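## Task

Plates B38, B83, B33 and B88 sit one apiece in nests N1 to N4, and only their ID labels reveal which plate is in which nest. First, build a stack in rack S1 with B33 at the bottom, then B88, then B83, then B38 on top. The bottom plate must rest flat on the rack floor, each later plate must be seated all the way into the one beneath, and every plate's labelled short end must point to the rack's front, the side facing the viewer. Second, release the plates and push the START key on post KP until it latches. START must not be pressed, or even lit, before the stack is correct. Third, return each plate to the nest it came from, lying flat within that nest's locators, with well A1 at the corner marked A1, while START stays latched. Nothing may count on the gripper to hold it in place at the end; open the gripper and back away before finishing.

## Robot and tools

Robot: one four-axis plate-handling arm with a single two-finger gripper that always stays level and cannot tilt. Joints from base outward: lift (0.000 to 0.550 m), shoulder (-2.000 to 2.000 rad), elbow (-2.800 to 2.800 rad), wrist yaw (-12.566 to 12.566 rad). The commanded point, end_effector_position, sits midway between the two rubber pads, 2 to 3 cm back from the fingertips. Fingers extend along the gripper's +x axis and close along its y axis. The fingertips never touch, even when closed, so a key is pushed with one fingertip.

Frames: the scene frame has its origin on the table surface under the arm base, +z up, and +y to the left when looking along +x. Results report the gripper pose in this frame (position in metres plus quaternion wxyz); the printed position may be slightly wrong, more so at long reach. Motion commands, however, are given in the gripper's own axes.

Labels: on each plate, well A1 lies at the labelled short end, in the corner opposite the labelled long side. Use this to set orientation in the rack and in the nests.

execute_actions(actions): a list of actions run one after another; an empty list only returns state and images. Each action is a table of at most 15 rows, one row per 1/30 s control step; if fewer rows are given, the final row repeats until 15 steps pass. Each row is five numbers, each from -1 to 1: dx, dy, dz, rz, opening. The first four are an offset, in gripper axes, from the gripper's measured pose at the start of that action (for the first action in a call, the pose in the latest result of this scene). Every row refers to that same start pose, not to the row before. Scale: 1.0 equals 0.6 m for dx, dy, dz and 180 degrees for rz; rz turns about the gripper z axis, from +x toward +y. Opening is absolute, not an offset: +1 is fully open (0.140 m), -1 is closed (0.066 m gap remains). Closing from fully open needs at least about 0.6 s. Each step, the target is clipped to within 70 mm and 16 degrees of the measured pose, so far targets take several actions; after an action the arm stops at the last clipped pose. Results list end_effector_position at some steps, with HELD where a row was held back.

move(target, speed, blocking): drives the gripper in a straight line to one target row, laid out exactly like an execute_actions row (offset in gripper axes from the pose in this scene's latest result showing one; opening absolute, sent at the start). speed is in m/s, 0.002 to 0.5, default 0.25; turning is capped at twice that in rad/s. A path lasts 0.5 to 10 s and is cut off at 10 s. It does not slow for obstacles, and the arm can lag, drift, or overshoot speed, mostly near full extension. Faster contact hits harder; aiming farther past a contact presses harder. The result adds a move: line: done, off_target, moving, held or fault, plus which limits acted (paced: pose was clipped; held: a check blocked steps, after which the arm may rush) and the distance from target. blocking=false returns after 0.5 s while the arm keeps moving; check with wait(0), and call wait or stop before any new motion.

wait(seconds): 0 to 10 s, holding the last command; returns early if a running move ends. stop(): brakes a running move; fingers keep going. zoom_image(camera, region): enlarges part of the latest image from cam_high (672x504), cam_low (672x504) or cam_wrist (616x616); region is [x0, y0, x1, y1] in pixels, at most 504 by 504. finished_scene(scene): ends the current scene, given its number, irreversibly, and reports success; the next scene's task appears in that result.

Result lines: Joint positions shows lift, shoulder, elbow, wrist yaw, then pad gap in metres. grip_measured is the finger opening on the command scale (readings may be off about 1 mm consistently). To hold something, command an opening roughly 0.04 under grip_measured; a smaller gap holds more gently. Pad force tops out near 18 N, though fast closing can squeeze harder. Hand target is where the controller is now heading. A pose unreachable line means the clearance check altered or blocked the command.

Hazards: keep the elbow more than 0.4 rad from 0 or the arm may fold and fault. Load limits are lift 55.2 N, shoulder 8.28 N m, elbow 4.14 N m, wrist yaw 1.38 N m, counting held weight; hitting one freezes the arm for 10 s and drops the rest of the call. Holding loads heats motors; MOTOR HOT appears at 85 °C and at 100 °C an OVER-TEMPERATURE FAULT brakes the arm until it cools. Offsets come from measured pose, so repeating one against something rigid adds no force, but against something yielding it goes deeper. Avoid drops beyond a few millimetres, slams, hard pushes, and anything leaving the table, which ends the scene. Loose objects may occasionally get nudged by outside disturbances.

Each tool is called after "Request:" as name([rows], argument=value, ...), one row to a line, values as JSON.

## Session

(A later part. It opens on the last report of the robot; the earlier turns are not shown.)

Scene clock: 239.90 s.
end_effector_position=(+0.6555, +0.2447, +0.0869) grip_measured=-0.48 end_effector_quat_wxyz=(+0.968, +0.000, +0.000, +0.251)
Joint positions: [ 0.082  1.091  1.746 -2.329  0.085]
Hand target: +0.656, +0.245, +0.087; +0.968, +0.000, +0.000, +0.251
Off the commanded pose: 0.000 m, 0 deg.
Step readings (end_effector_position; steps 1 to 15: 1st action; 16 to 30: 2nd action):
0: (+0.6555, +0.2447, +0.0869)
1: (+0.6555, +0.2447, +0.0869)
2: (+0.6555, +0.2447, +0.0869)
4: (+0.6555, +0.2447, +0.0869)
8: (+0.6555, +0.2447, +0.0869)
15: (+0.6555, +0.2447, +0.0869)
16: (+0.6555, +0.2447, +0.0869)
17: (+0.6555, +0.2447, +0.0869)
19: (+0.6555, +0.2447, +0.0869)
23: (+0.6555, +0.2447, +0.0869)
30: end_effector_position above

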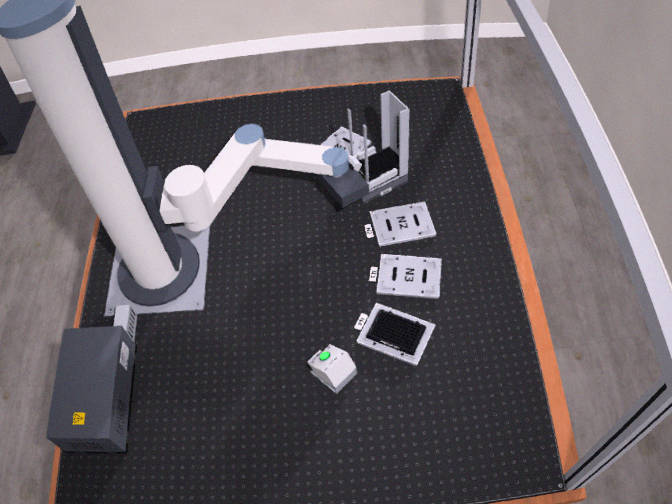

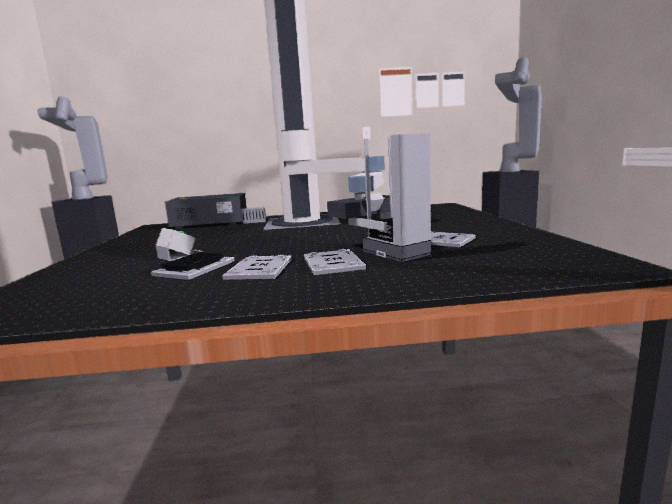

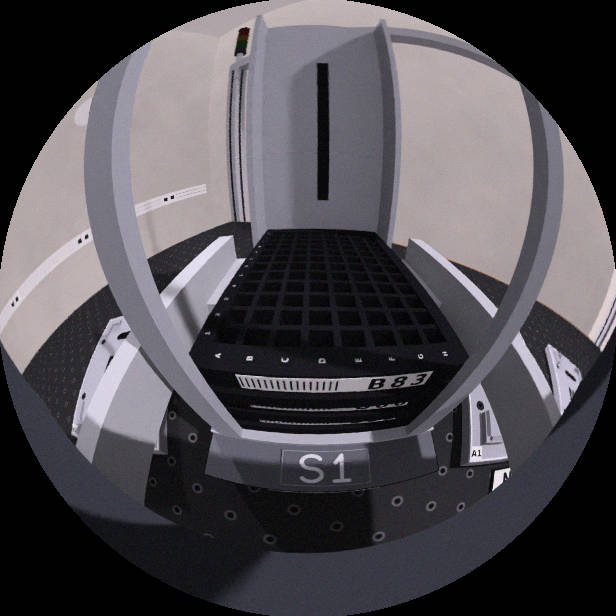

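Request:
move(target=[0,0,-0.0243,0,-0.52], speed=0.015)

Request:
execute_actions([
  [[0,0,0,0,0.1]],
])

Request:
move(target=[-0.28,0,0.071,0,0.1])

Request:
move(target=[-0.068,-0.189,0,-0.1148,0.1])

Scene clock: 253.93 s.
end_effector_position=(+0.5468, +0.3901, +0.0314) grip_measured=-0.48 end_effector_quat_wxyz=(+0.907, +0.000, +0.000, +0.421)
Joint positions: [ 0.026  1.422  1.746 -2.3    0.085]
Hand target: +0.547, +0.390, +0.031; +0.907, +0.000, +0.000, +0.421
Off the commanded pose: 0.000 m, 0 deg.
move: done

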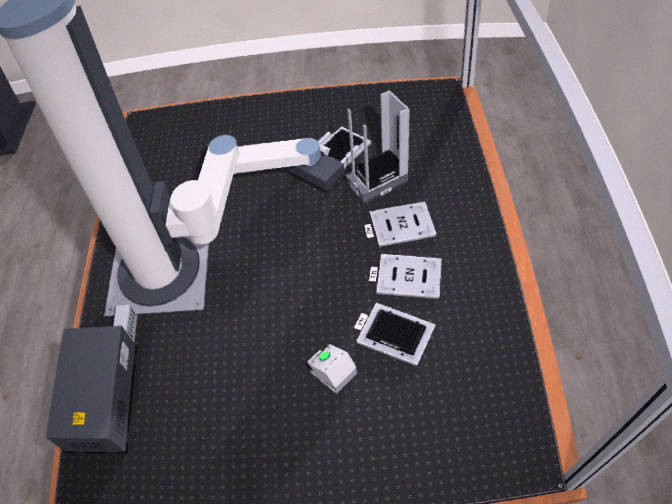

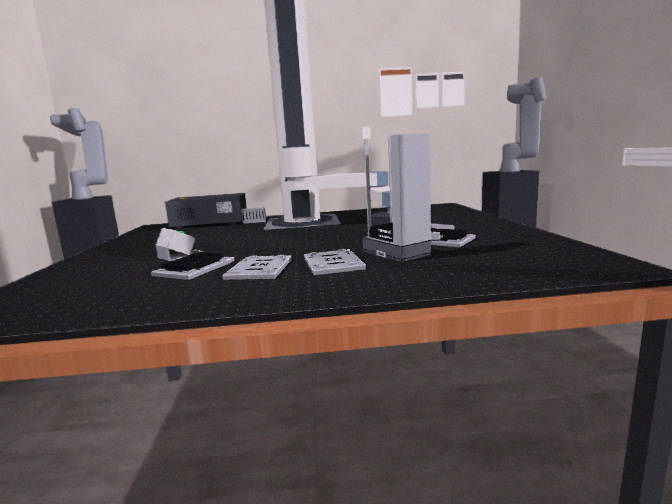

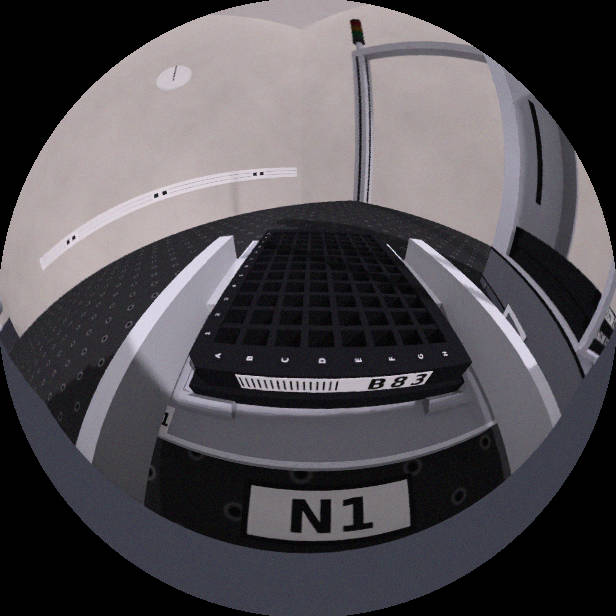

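Scene clock: 254.43 s.
end_effector_position=(+0.5468, +0.3901, +0.0314) grip_measured=+0.10 end_effector_quat_wxyz=(+0.907, +0.000, +0.000, +0.421)
Joint positions: [ 0.026  1.422  1.746 -2.3    0.107]
Hand target: +0.547, +0.390, +0.031; +0.907, +0.000, +0.000, +0.421
Off the commanded pose: 0.000 m, 0 deg.
Step readings (end_effector_position):
0: (+0.5468, +0.3901, +0.0314)
1: (+0.5468, +0.3901, +0.0314)
2: (+0.5468, +0.3901, +0.0314)
4: (+0.5468, +0.3901, +0.0314)
8: (+0.5468, +0.3901, +0.0314)
15: end_effector_position above

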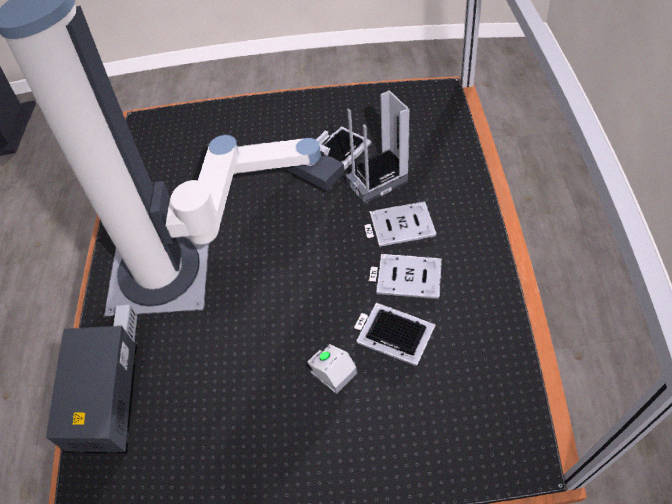

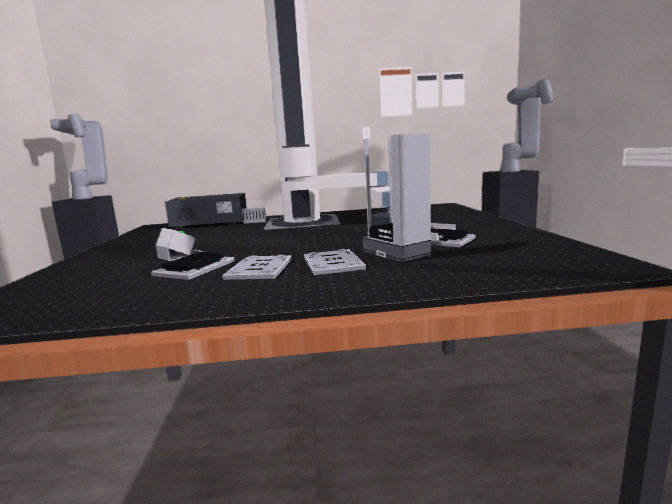

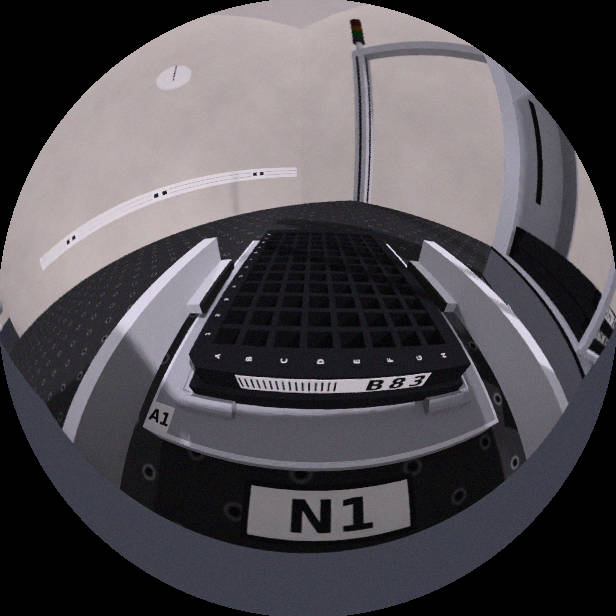

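Scene clock: 255.50 s.
end_effector_position=(+0.4382, +0.2619, +0.0740) grip_measured=+0.10 end_effector_quat_wxyz=(+0.907, +0.000, +0.000, +0.421)
Joint positions: [ 0.069  1.69   0.913 -1.736  0.107]
Hand target: +0.438, +0.262, +0.074; +0.907, +0.000, +0.000, +0.421
Off the commanded pose: 0.000 m, 0 deg.
move: done

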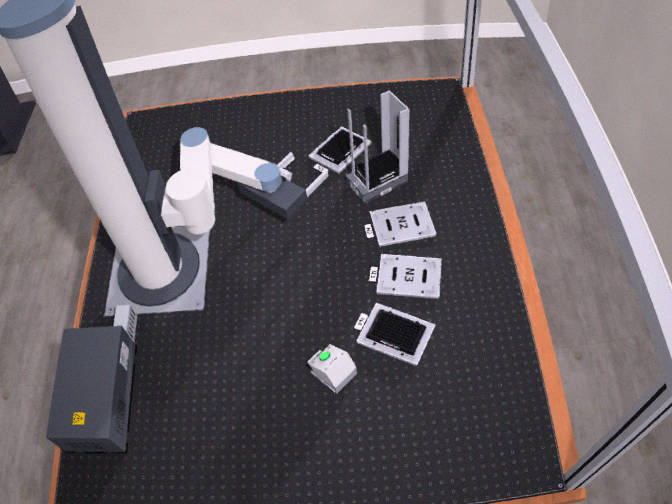

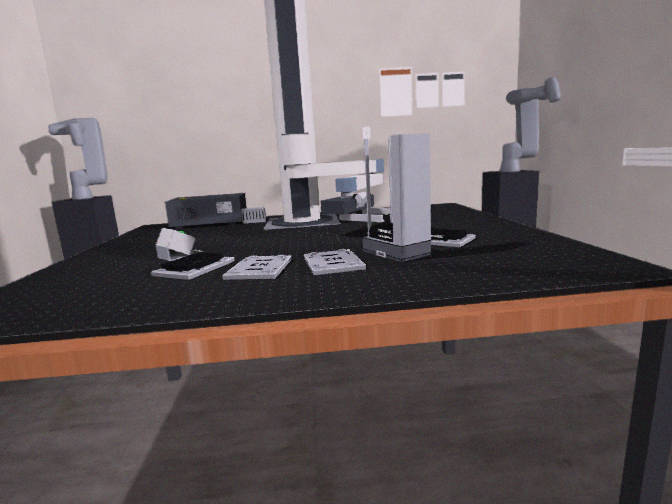

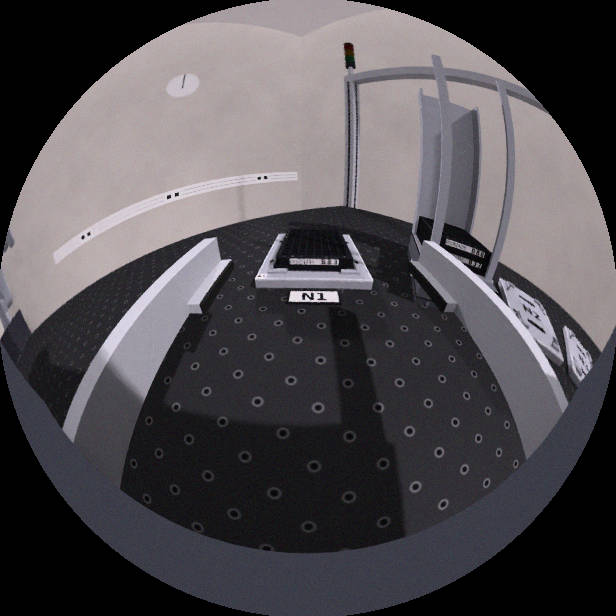

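Scene clock: 256.57 s.
end_effector_position=(+0.4983, +0.1573, +0.0740) grip_measured=+0.10 end_effector_quat_wxyz=(+0.968, +0.000, +0.000, +0.251)
Joint positions: [ 0.069  1.393  0.86  -1.746  0.107]
Hand target: +0.498, +0.157, +0.074; +0.968, +0.000, +0.000, +0.251
Off the commanded pose: 0.000 m, 0 deg.
move: done

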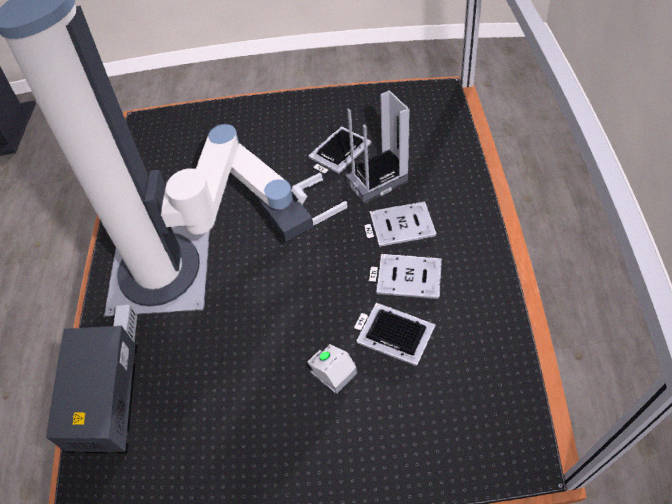

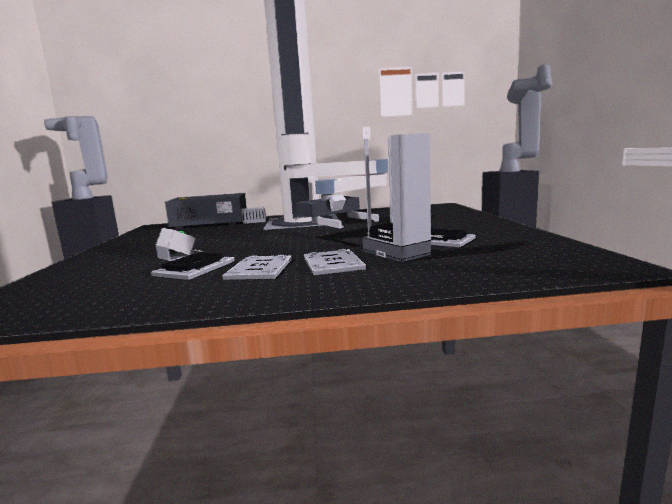

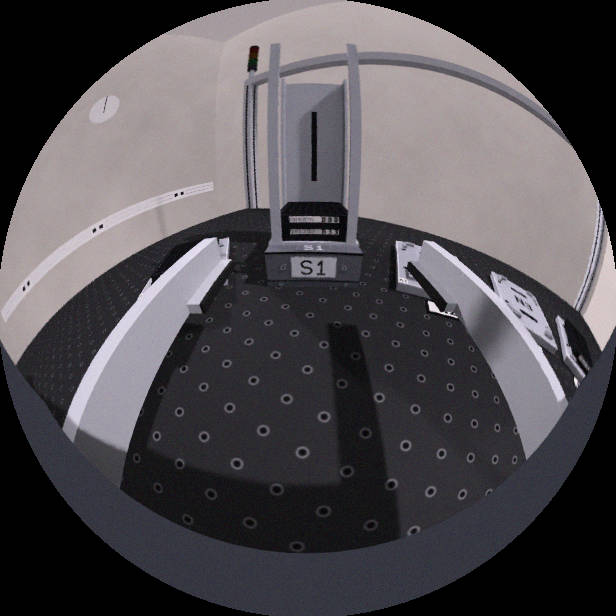

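Request:
move(target=[0.3002,0.0003,0,0,0.1])

Request:
execute_actions([
  [[0,0,0,0,-0.38]],
  [[0,0,0,0,-0.515]],
])

Request:
move(target=[0,0,0.4185,0,-0.515], speed=0.2)

Request:
move(target=[-0.2175,-0.5388,0,-0.2144,-0.515])

Request:
move(target=[0,0,-0.465,0,-0.515])

Scene clock: 266.00 s.
end_effector_position=(+0.6558, +0.2448, +0.0741) grip_measured=+0.10 end_effector_quat_wxyz=(+0.968, +0.000, +0.000, +0.251)
Joint positions: [ 0.069  1.091  1.748 -2.332  0.107]
Hand target: +0.656, +0.245, +0.074; +0.968, +0.000, +0.000, +0.251
Off the commanded pose: 0.000 m, 0 deg.
move: done

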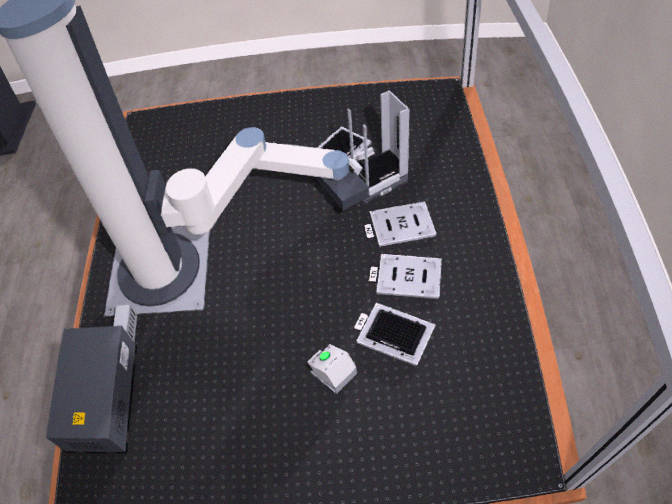

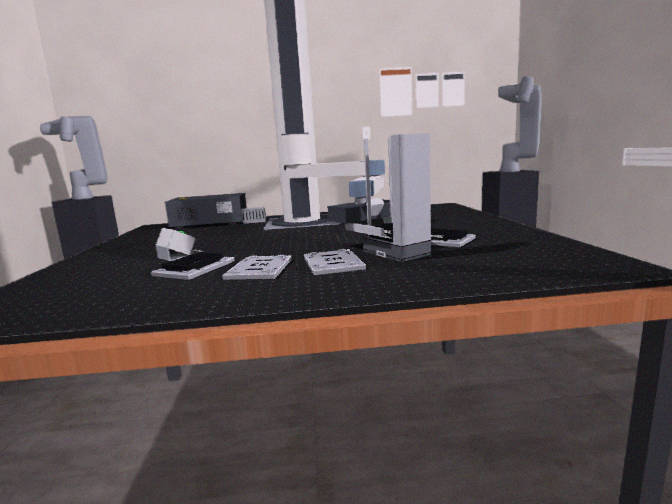

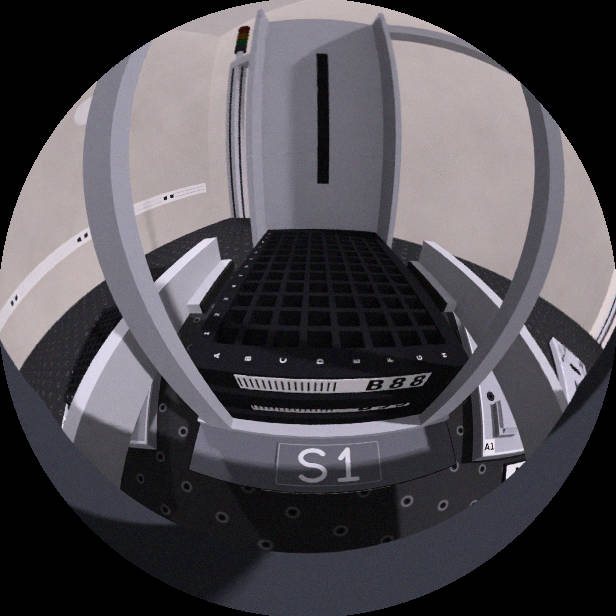

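Scene clock: 267.00 s.
end_effector_position=(+0.6558, +0.2448, +0.0741) grip_measured=-0.47 end_effector_quat_wxyz=(+0.968, +0.000, +0.000, +0.251)
Joint positions: [ 0.069  1.091  1.748 -2.332  0.086]
Hand target: +0.656, +0.245, +0.074; +0.968, +0.000, +0.000, +0.251
Off the commanded pose: 0.000 m, 0 deg.
Step readings (end_effector_position; steps 1 to 15: 1st action; 16 to 30: 2nd action):
0: (+0.6558, +0.2448, +0.0741)
1: (+0.6558, +0.2448, +0.0741)
2: (+0.6558, +0.2448, +0.0741)
4: (+0.6558, +0.2448, +0.0741)
8: (+0.6558, +0.2448, +0.0741)
15: (+0.6558, +0.2448, +0.0741)
16: (+0.6558, +0.2448, +0.0741)
17: (+0.6558, +0.2448, +0.0741)
19: (+0.6558, +0.2448, +0.0741)
23: (+0.6558, +0.2448, +0.0741)
30: end_effector_position above

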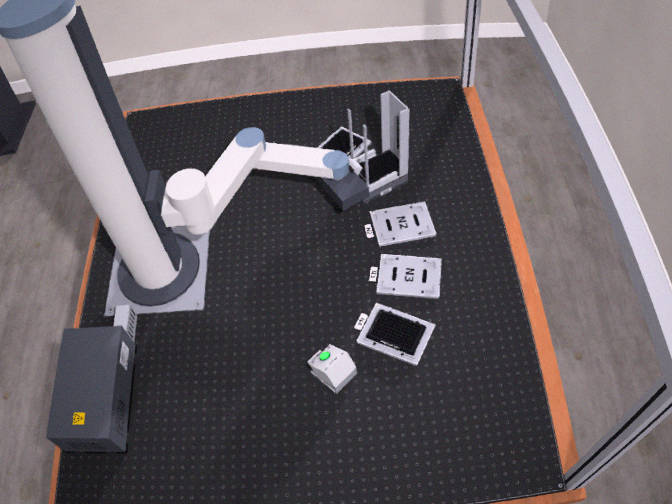

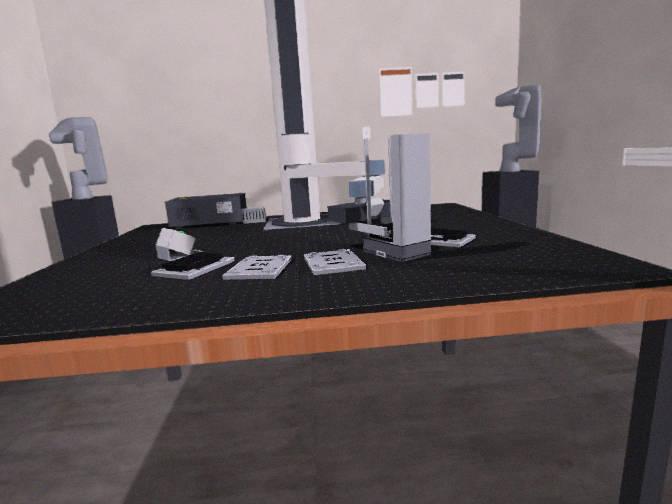

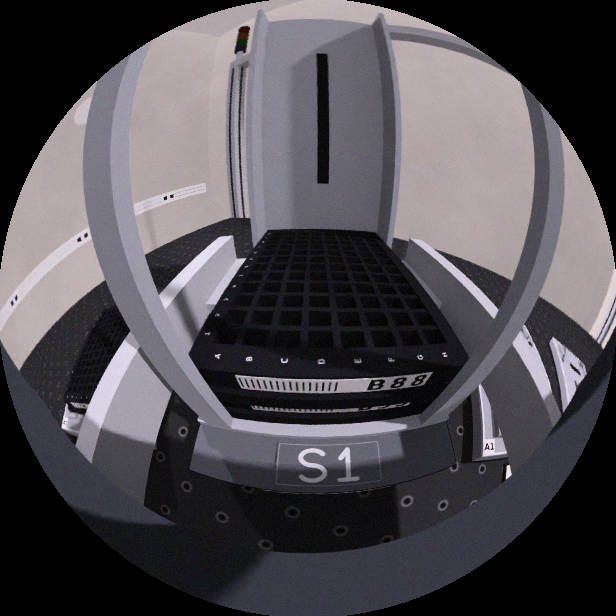

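Scene clock: 268.67 s.
end_effector_position=(+0.6558, +0.2448, +0.3252) grip_measured=-0.47 end_effector_quat_wxyz=(+0.968, +0.000, +0.000, +0.251)
Joint positions: [ 0.32   1.091  1.748 -2.332  0.086]
Hand target: +0.656, +0.245, +0.325; +0.968, +0.000, +0.000, +0.251
Off the commanded pose: 0.000 m, 0 deg.
move: done

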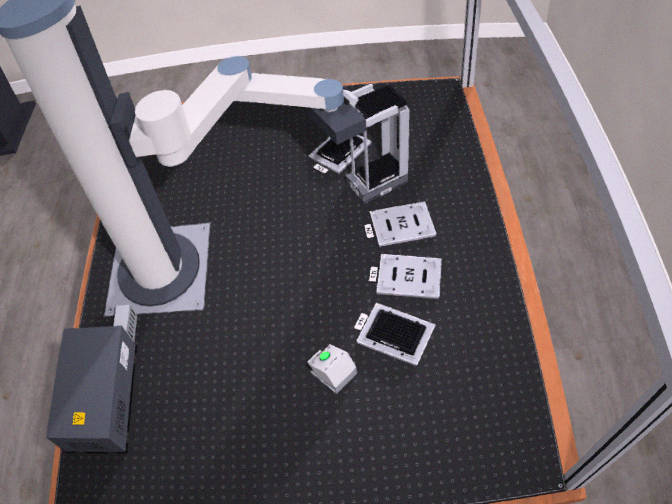

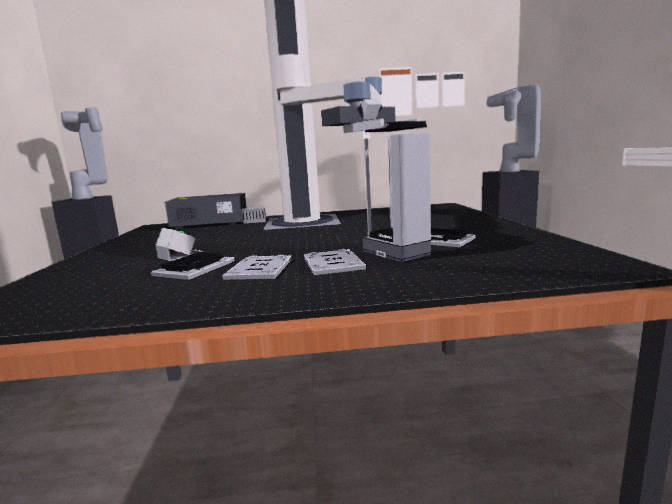

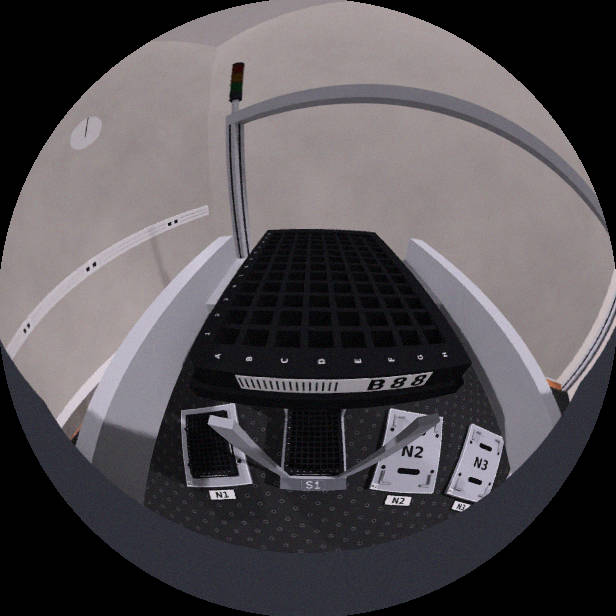

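Scene clock: 270.43 s.
end_effector_position=(+0.6985, -0.1013, +0.3252) grip_measured=-0.47 end_effector_quat_wxyz=(+0.997, +0.000, +0.000, -0.083)
Joint positions: [ 0.32   0.449  1.71  -2.326  0.086]
Hand target: +0.699, -0.101, +0.325; +0.997, +0.000, +0.000, -0.083
Off the commanded pose: 0.000 m, 0 deg.
move: done

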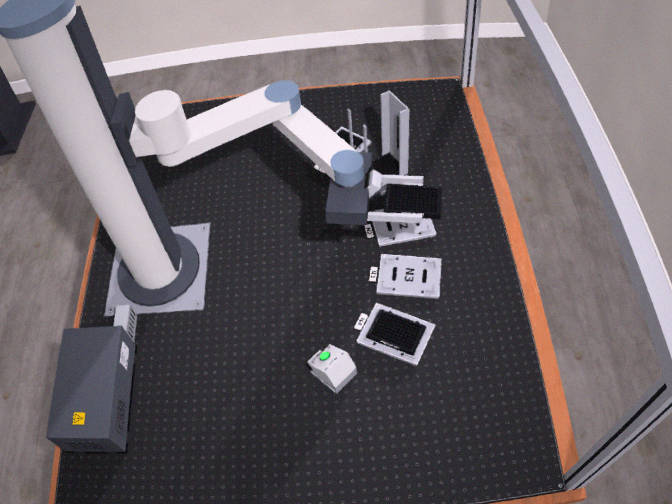

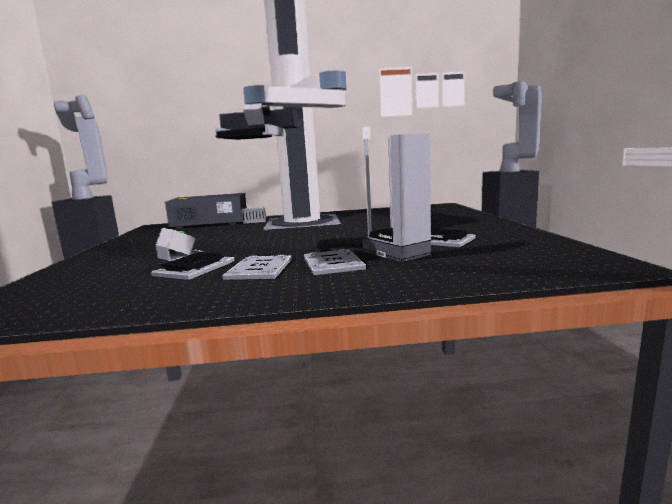

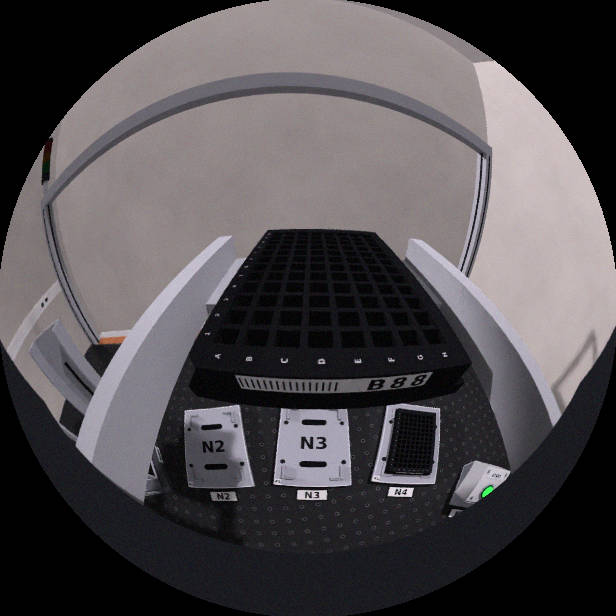

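Scene clock: 271.97 s.
end_effector_position=(+0.6985, -0.1013, +0.0461) grip_measured=-0.47 end_effector_quat_wxyz=(+0.997, +0.000, +0.000, -0.083)
Joint positions: [ 0.041  0.449  1.71  -2.326  0.086]
Hand target: +0.699, -0.101, +0.046; +0.997, +0.000, +0.000, -0.083
Off the commanded pose: 0.000 m, 0 deg.
move: done

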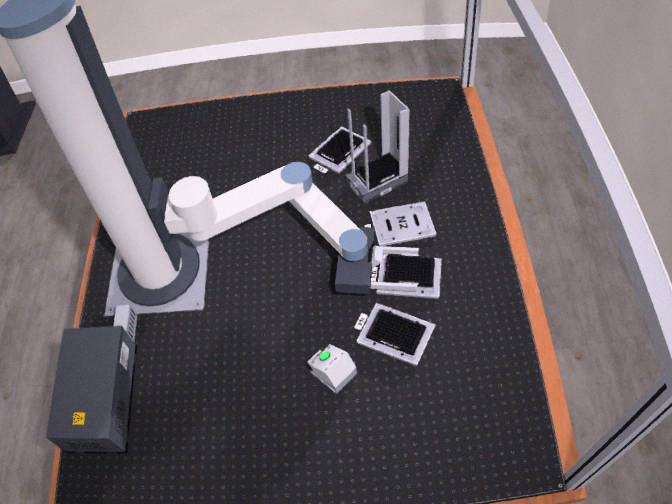

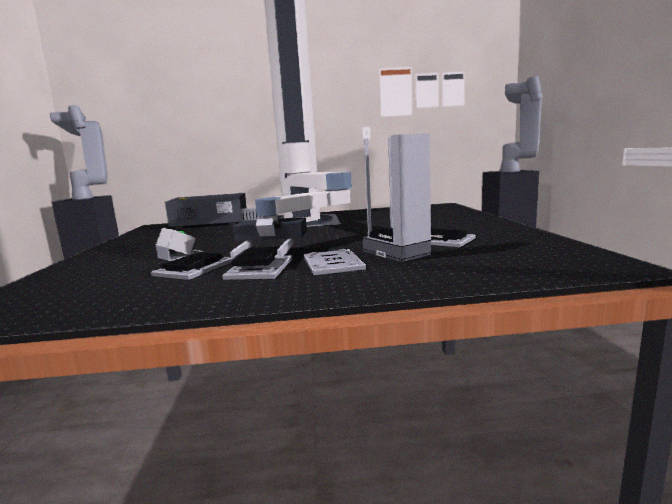

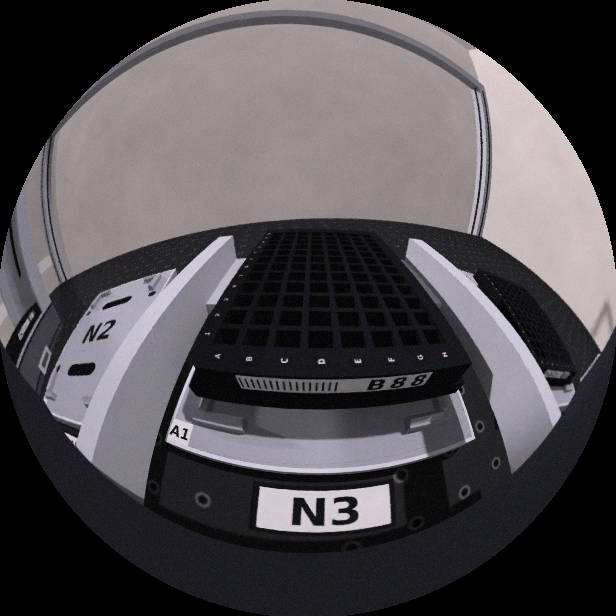

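Request:
move(target=[0,0,-0.0243,0,-0.515], speed=0.015)

Request:
execute_actions([
  [[0,0,0,0,0.1]],
])

Request:
move(target=[-0.2,0,0.0497,0,0.1])

Request:
move(target=[-0.2007,0.3695,0,0.2145,0.1])

Request:
move(target=[0.3,0,0,0,0.1], speed=0.15)

Scene clock: 280.10 s.
end_effector_position=(+0.6986, -0.1011, +0.0315) grip_measured=-0.47 end_effector_quat_wxyz=(+0.997, +0.000, +0.000, -0.083)
Joint positions: [ 0.027  0.449  1.711 -2.325  0.086]
Hand target: +0.699, -0.101, +0.032; +0.997, +0.000, +0.000, -0.083
Off the commanded pose: 0.000 m, 0 deg.
move: done

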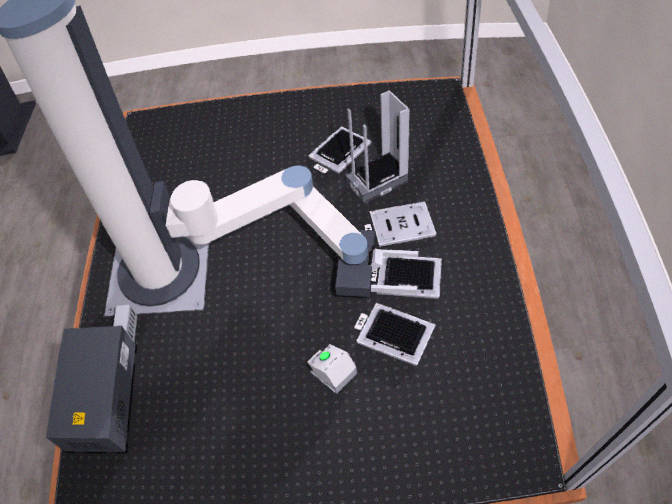

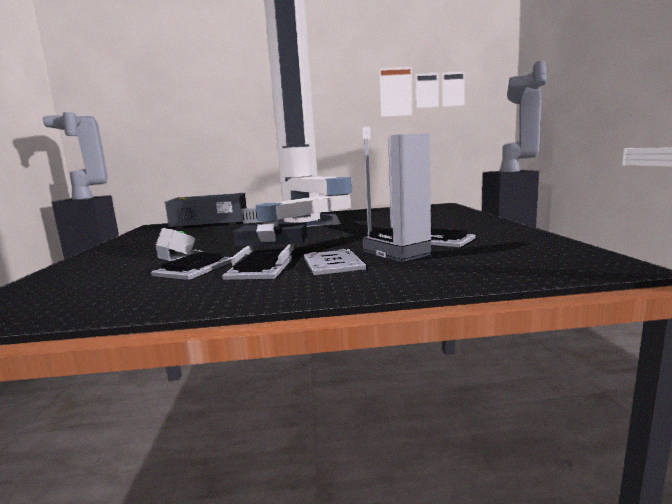

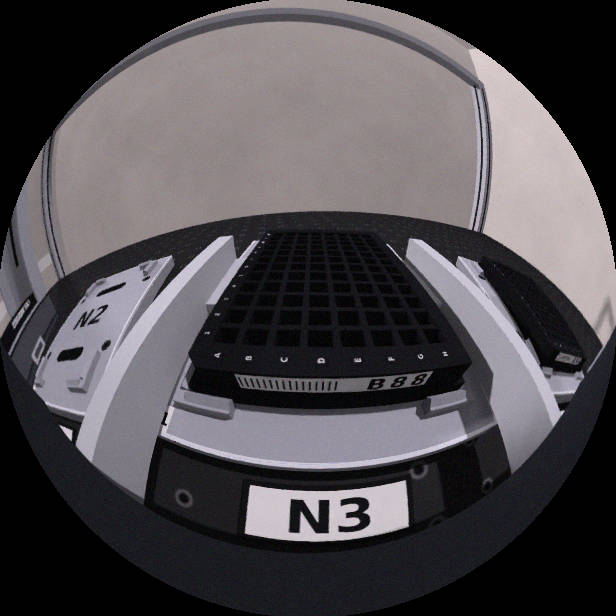

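Scene clock: 280.60 s.
end_effector_position=(+0.6986, -0.1010, +0.0315) grip_measured=+0.10 end_effector_quat_wxyz=(+0.997, +0.000, +0.000, -0.083)
Joint positions: [ 0.027  0.449  1.711 -2.325  0.107]
Hand target: +0.699, -0.101, +0.032; +0.997, +0.000, +0.000, -0.083
Off the commanded pose: 0.000 m, 0 deg.
Step readings (end_effector_position):
0: (+0.6986, -0.1011, +0.0315)
1: (+0.6986, -0.1011, +0.0315)
2: (+0.6986, -0.1010, +0.0315)
4: (+0.6986, -0.1010, +0.0315)
8: (+0.6986, -0.1010, +0.0315)
15: end_effector_position above

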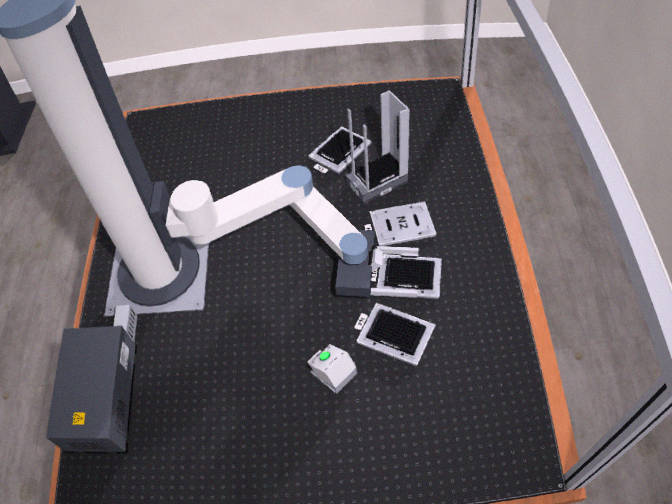

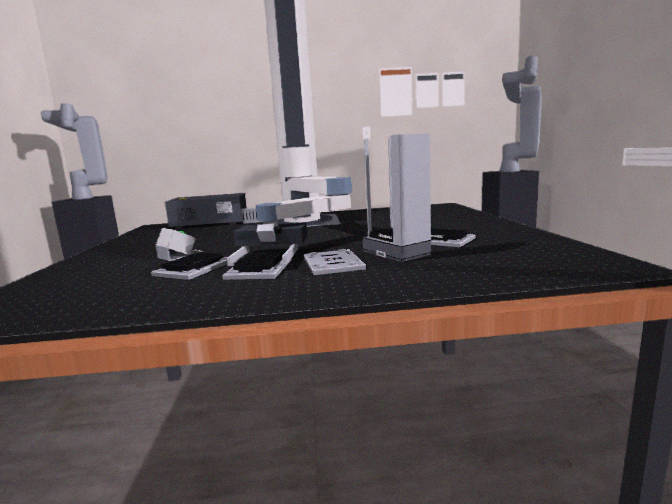

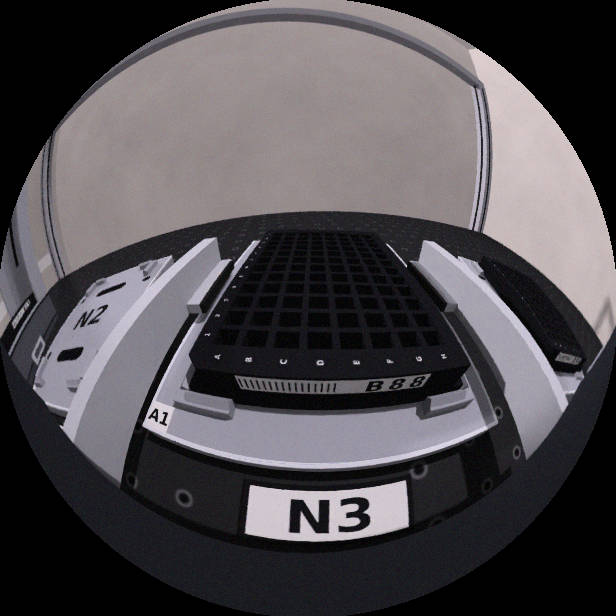

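Scene clock: 281.50 s.
end_effector_position=(+0.5803, -0.0812, +0.0614) grip_measured=+0.10 end_effector_quat_wxyz=(+0.997, +0.000, +0.000, -0.083)
Joint positions: [ 0.056  0.683  1.098 -1.946  0.107]
Hand target: +0.580, -0.081, +0.061; +0.997, +0.000, +0.000, -0.083
Off the commanded pose: 0.000 m, 0 deg.
move: done

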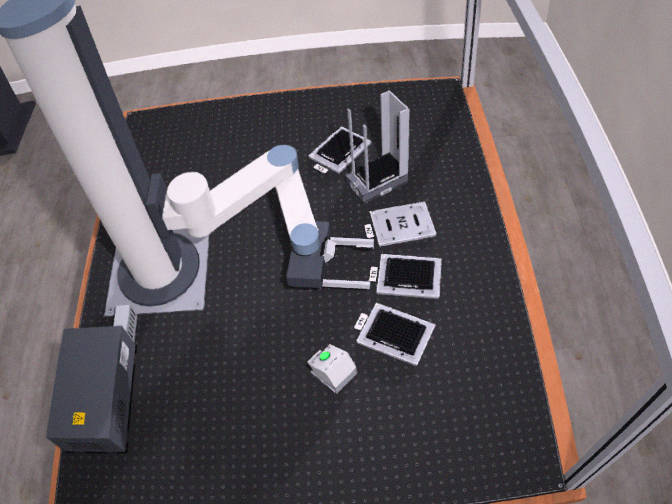

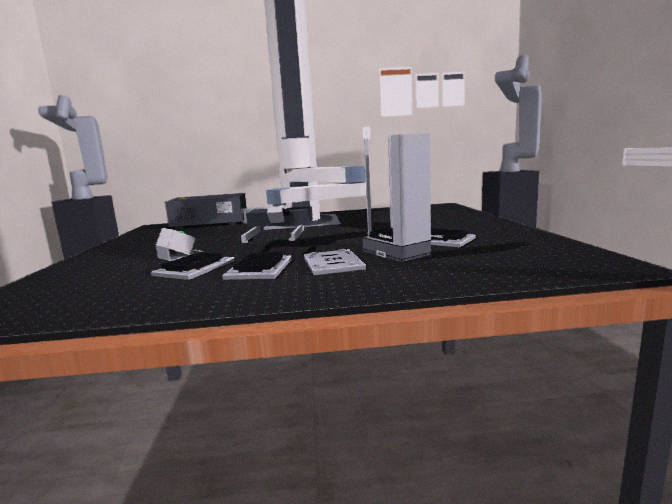

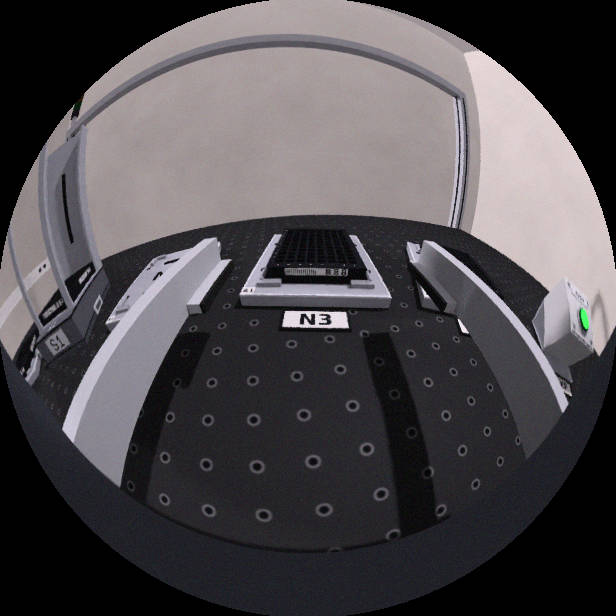

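Scene clock: 283.23 s.
end_effector_position=(+0.4981, +0.1575, +0.0614) grip_measured=+0.10 end_effector_quat_wxyz=(+0.968, +0.000, +0.000, +0.252)
Joint positions: [ 0.056  1.393  0.86  -1.745  0.107]
Hand target: +0.498, +0.157, +0.061; +0.968, +0.000, +0.000, +0.251
Off the commanded pose: 0.000 m, 0 deg.
move: done

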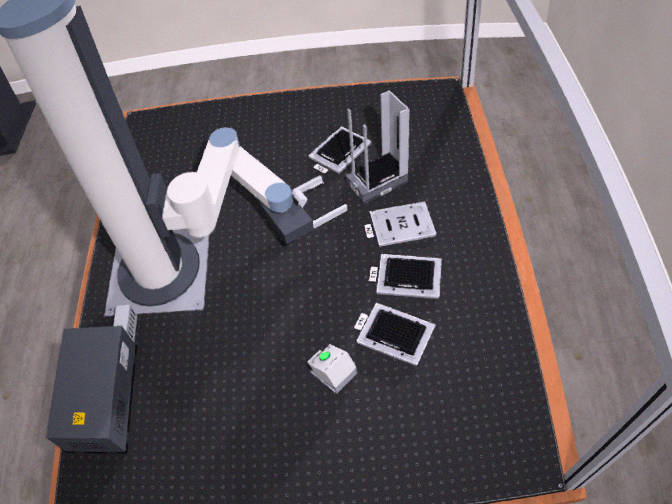

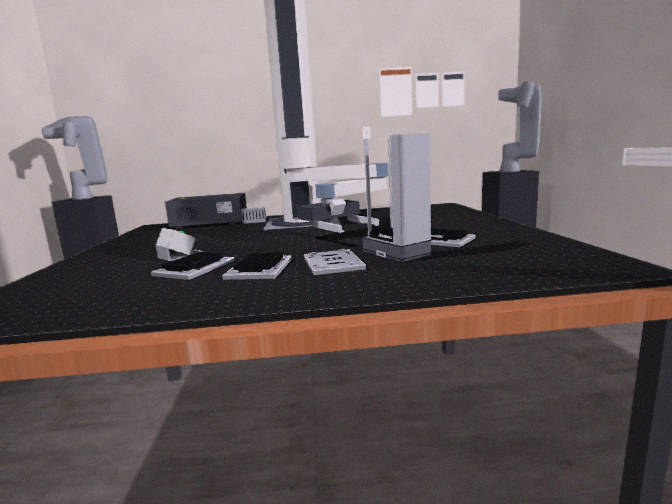

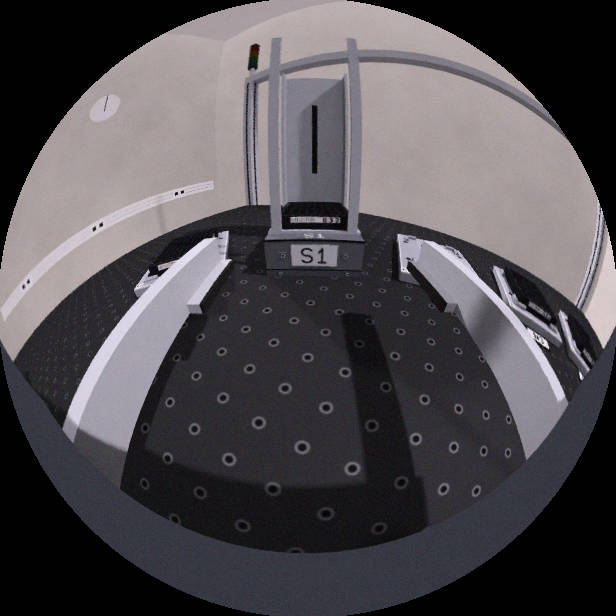

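Scene clock: 284.77 s.
end_effector_position=(+0.6554, +0.2451, +0.0614) grip_measured=+0.10 end_effector_quat_wxyz=(+0.968, +0.000, +0.000, +0.252)
Joint positions: [ 0.056  1.092  1.747 -2.33   0.107]
Hand target: +0.655, +0.245, +0.061; +0.968, +0.000, +0.000, +0.252
Off the commanded pose: 0.000 m, 0 deg.
move: done

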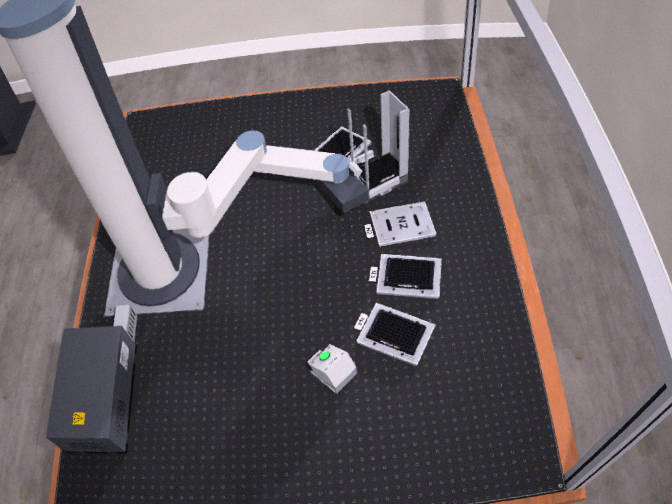

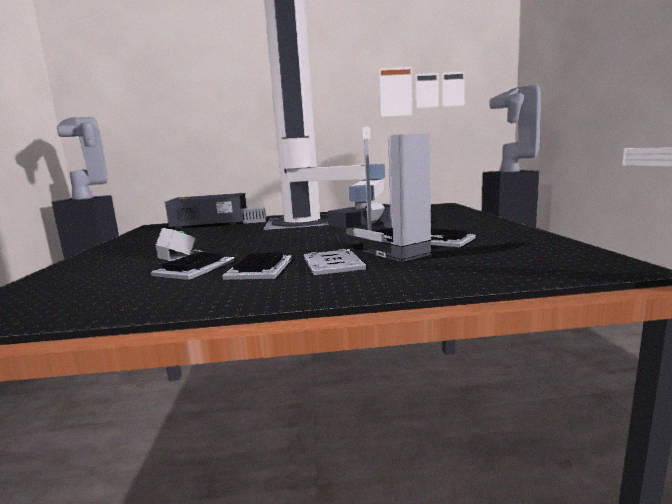

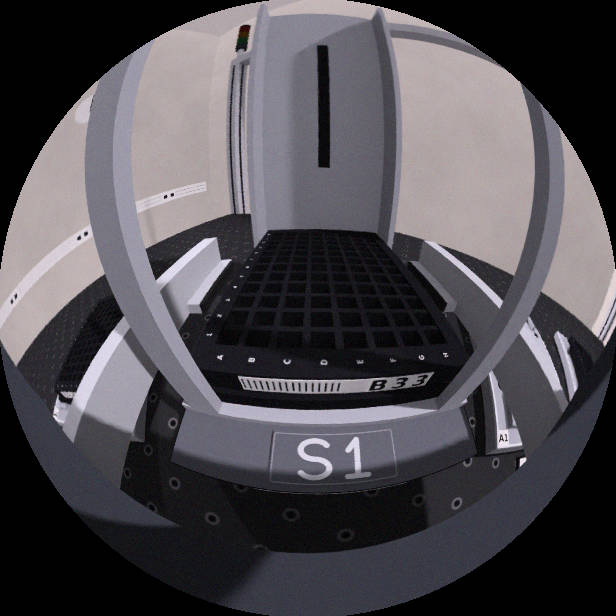

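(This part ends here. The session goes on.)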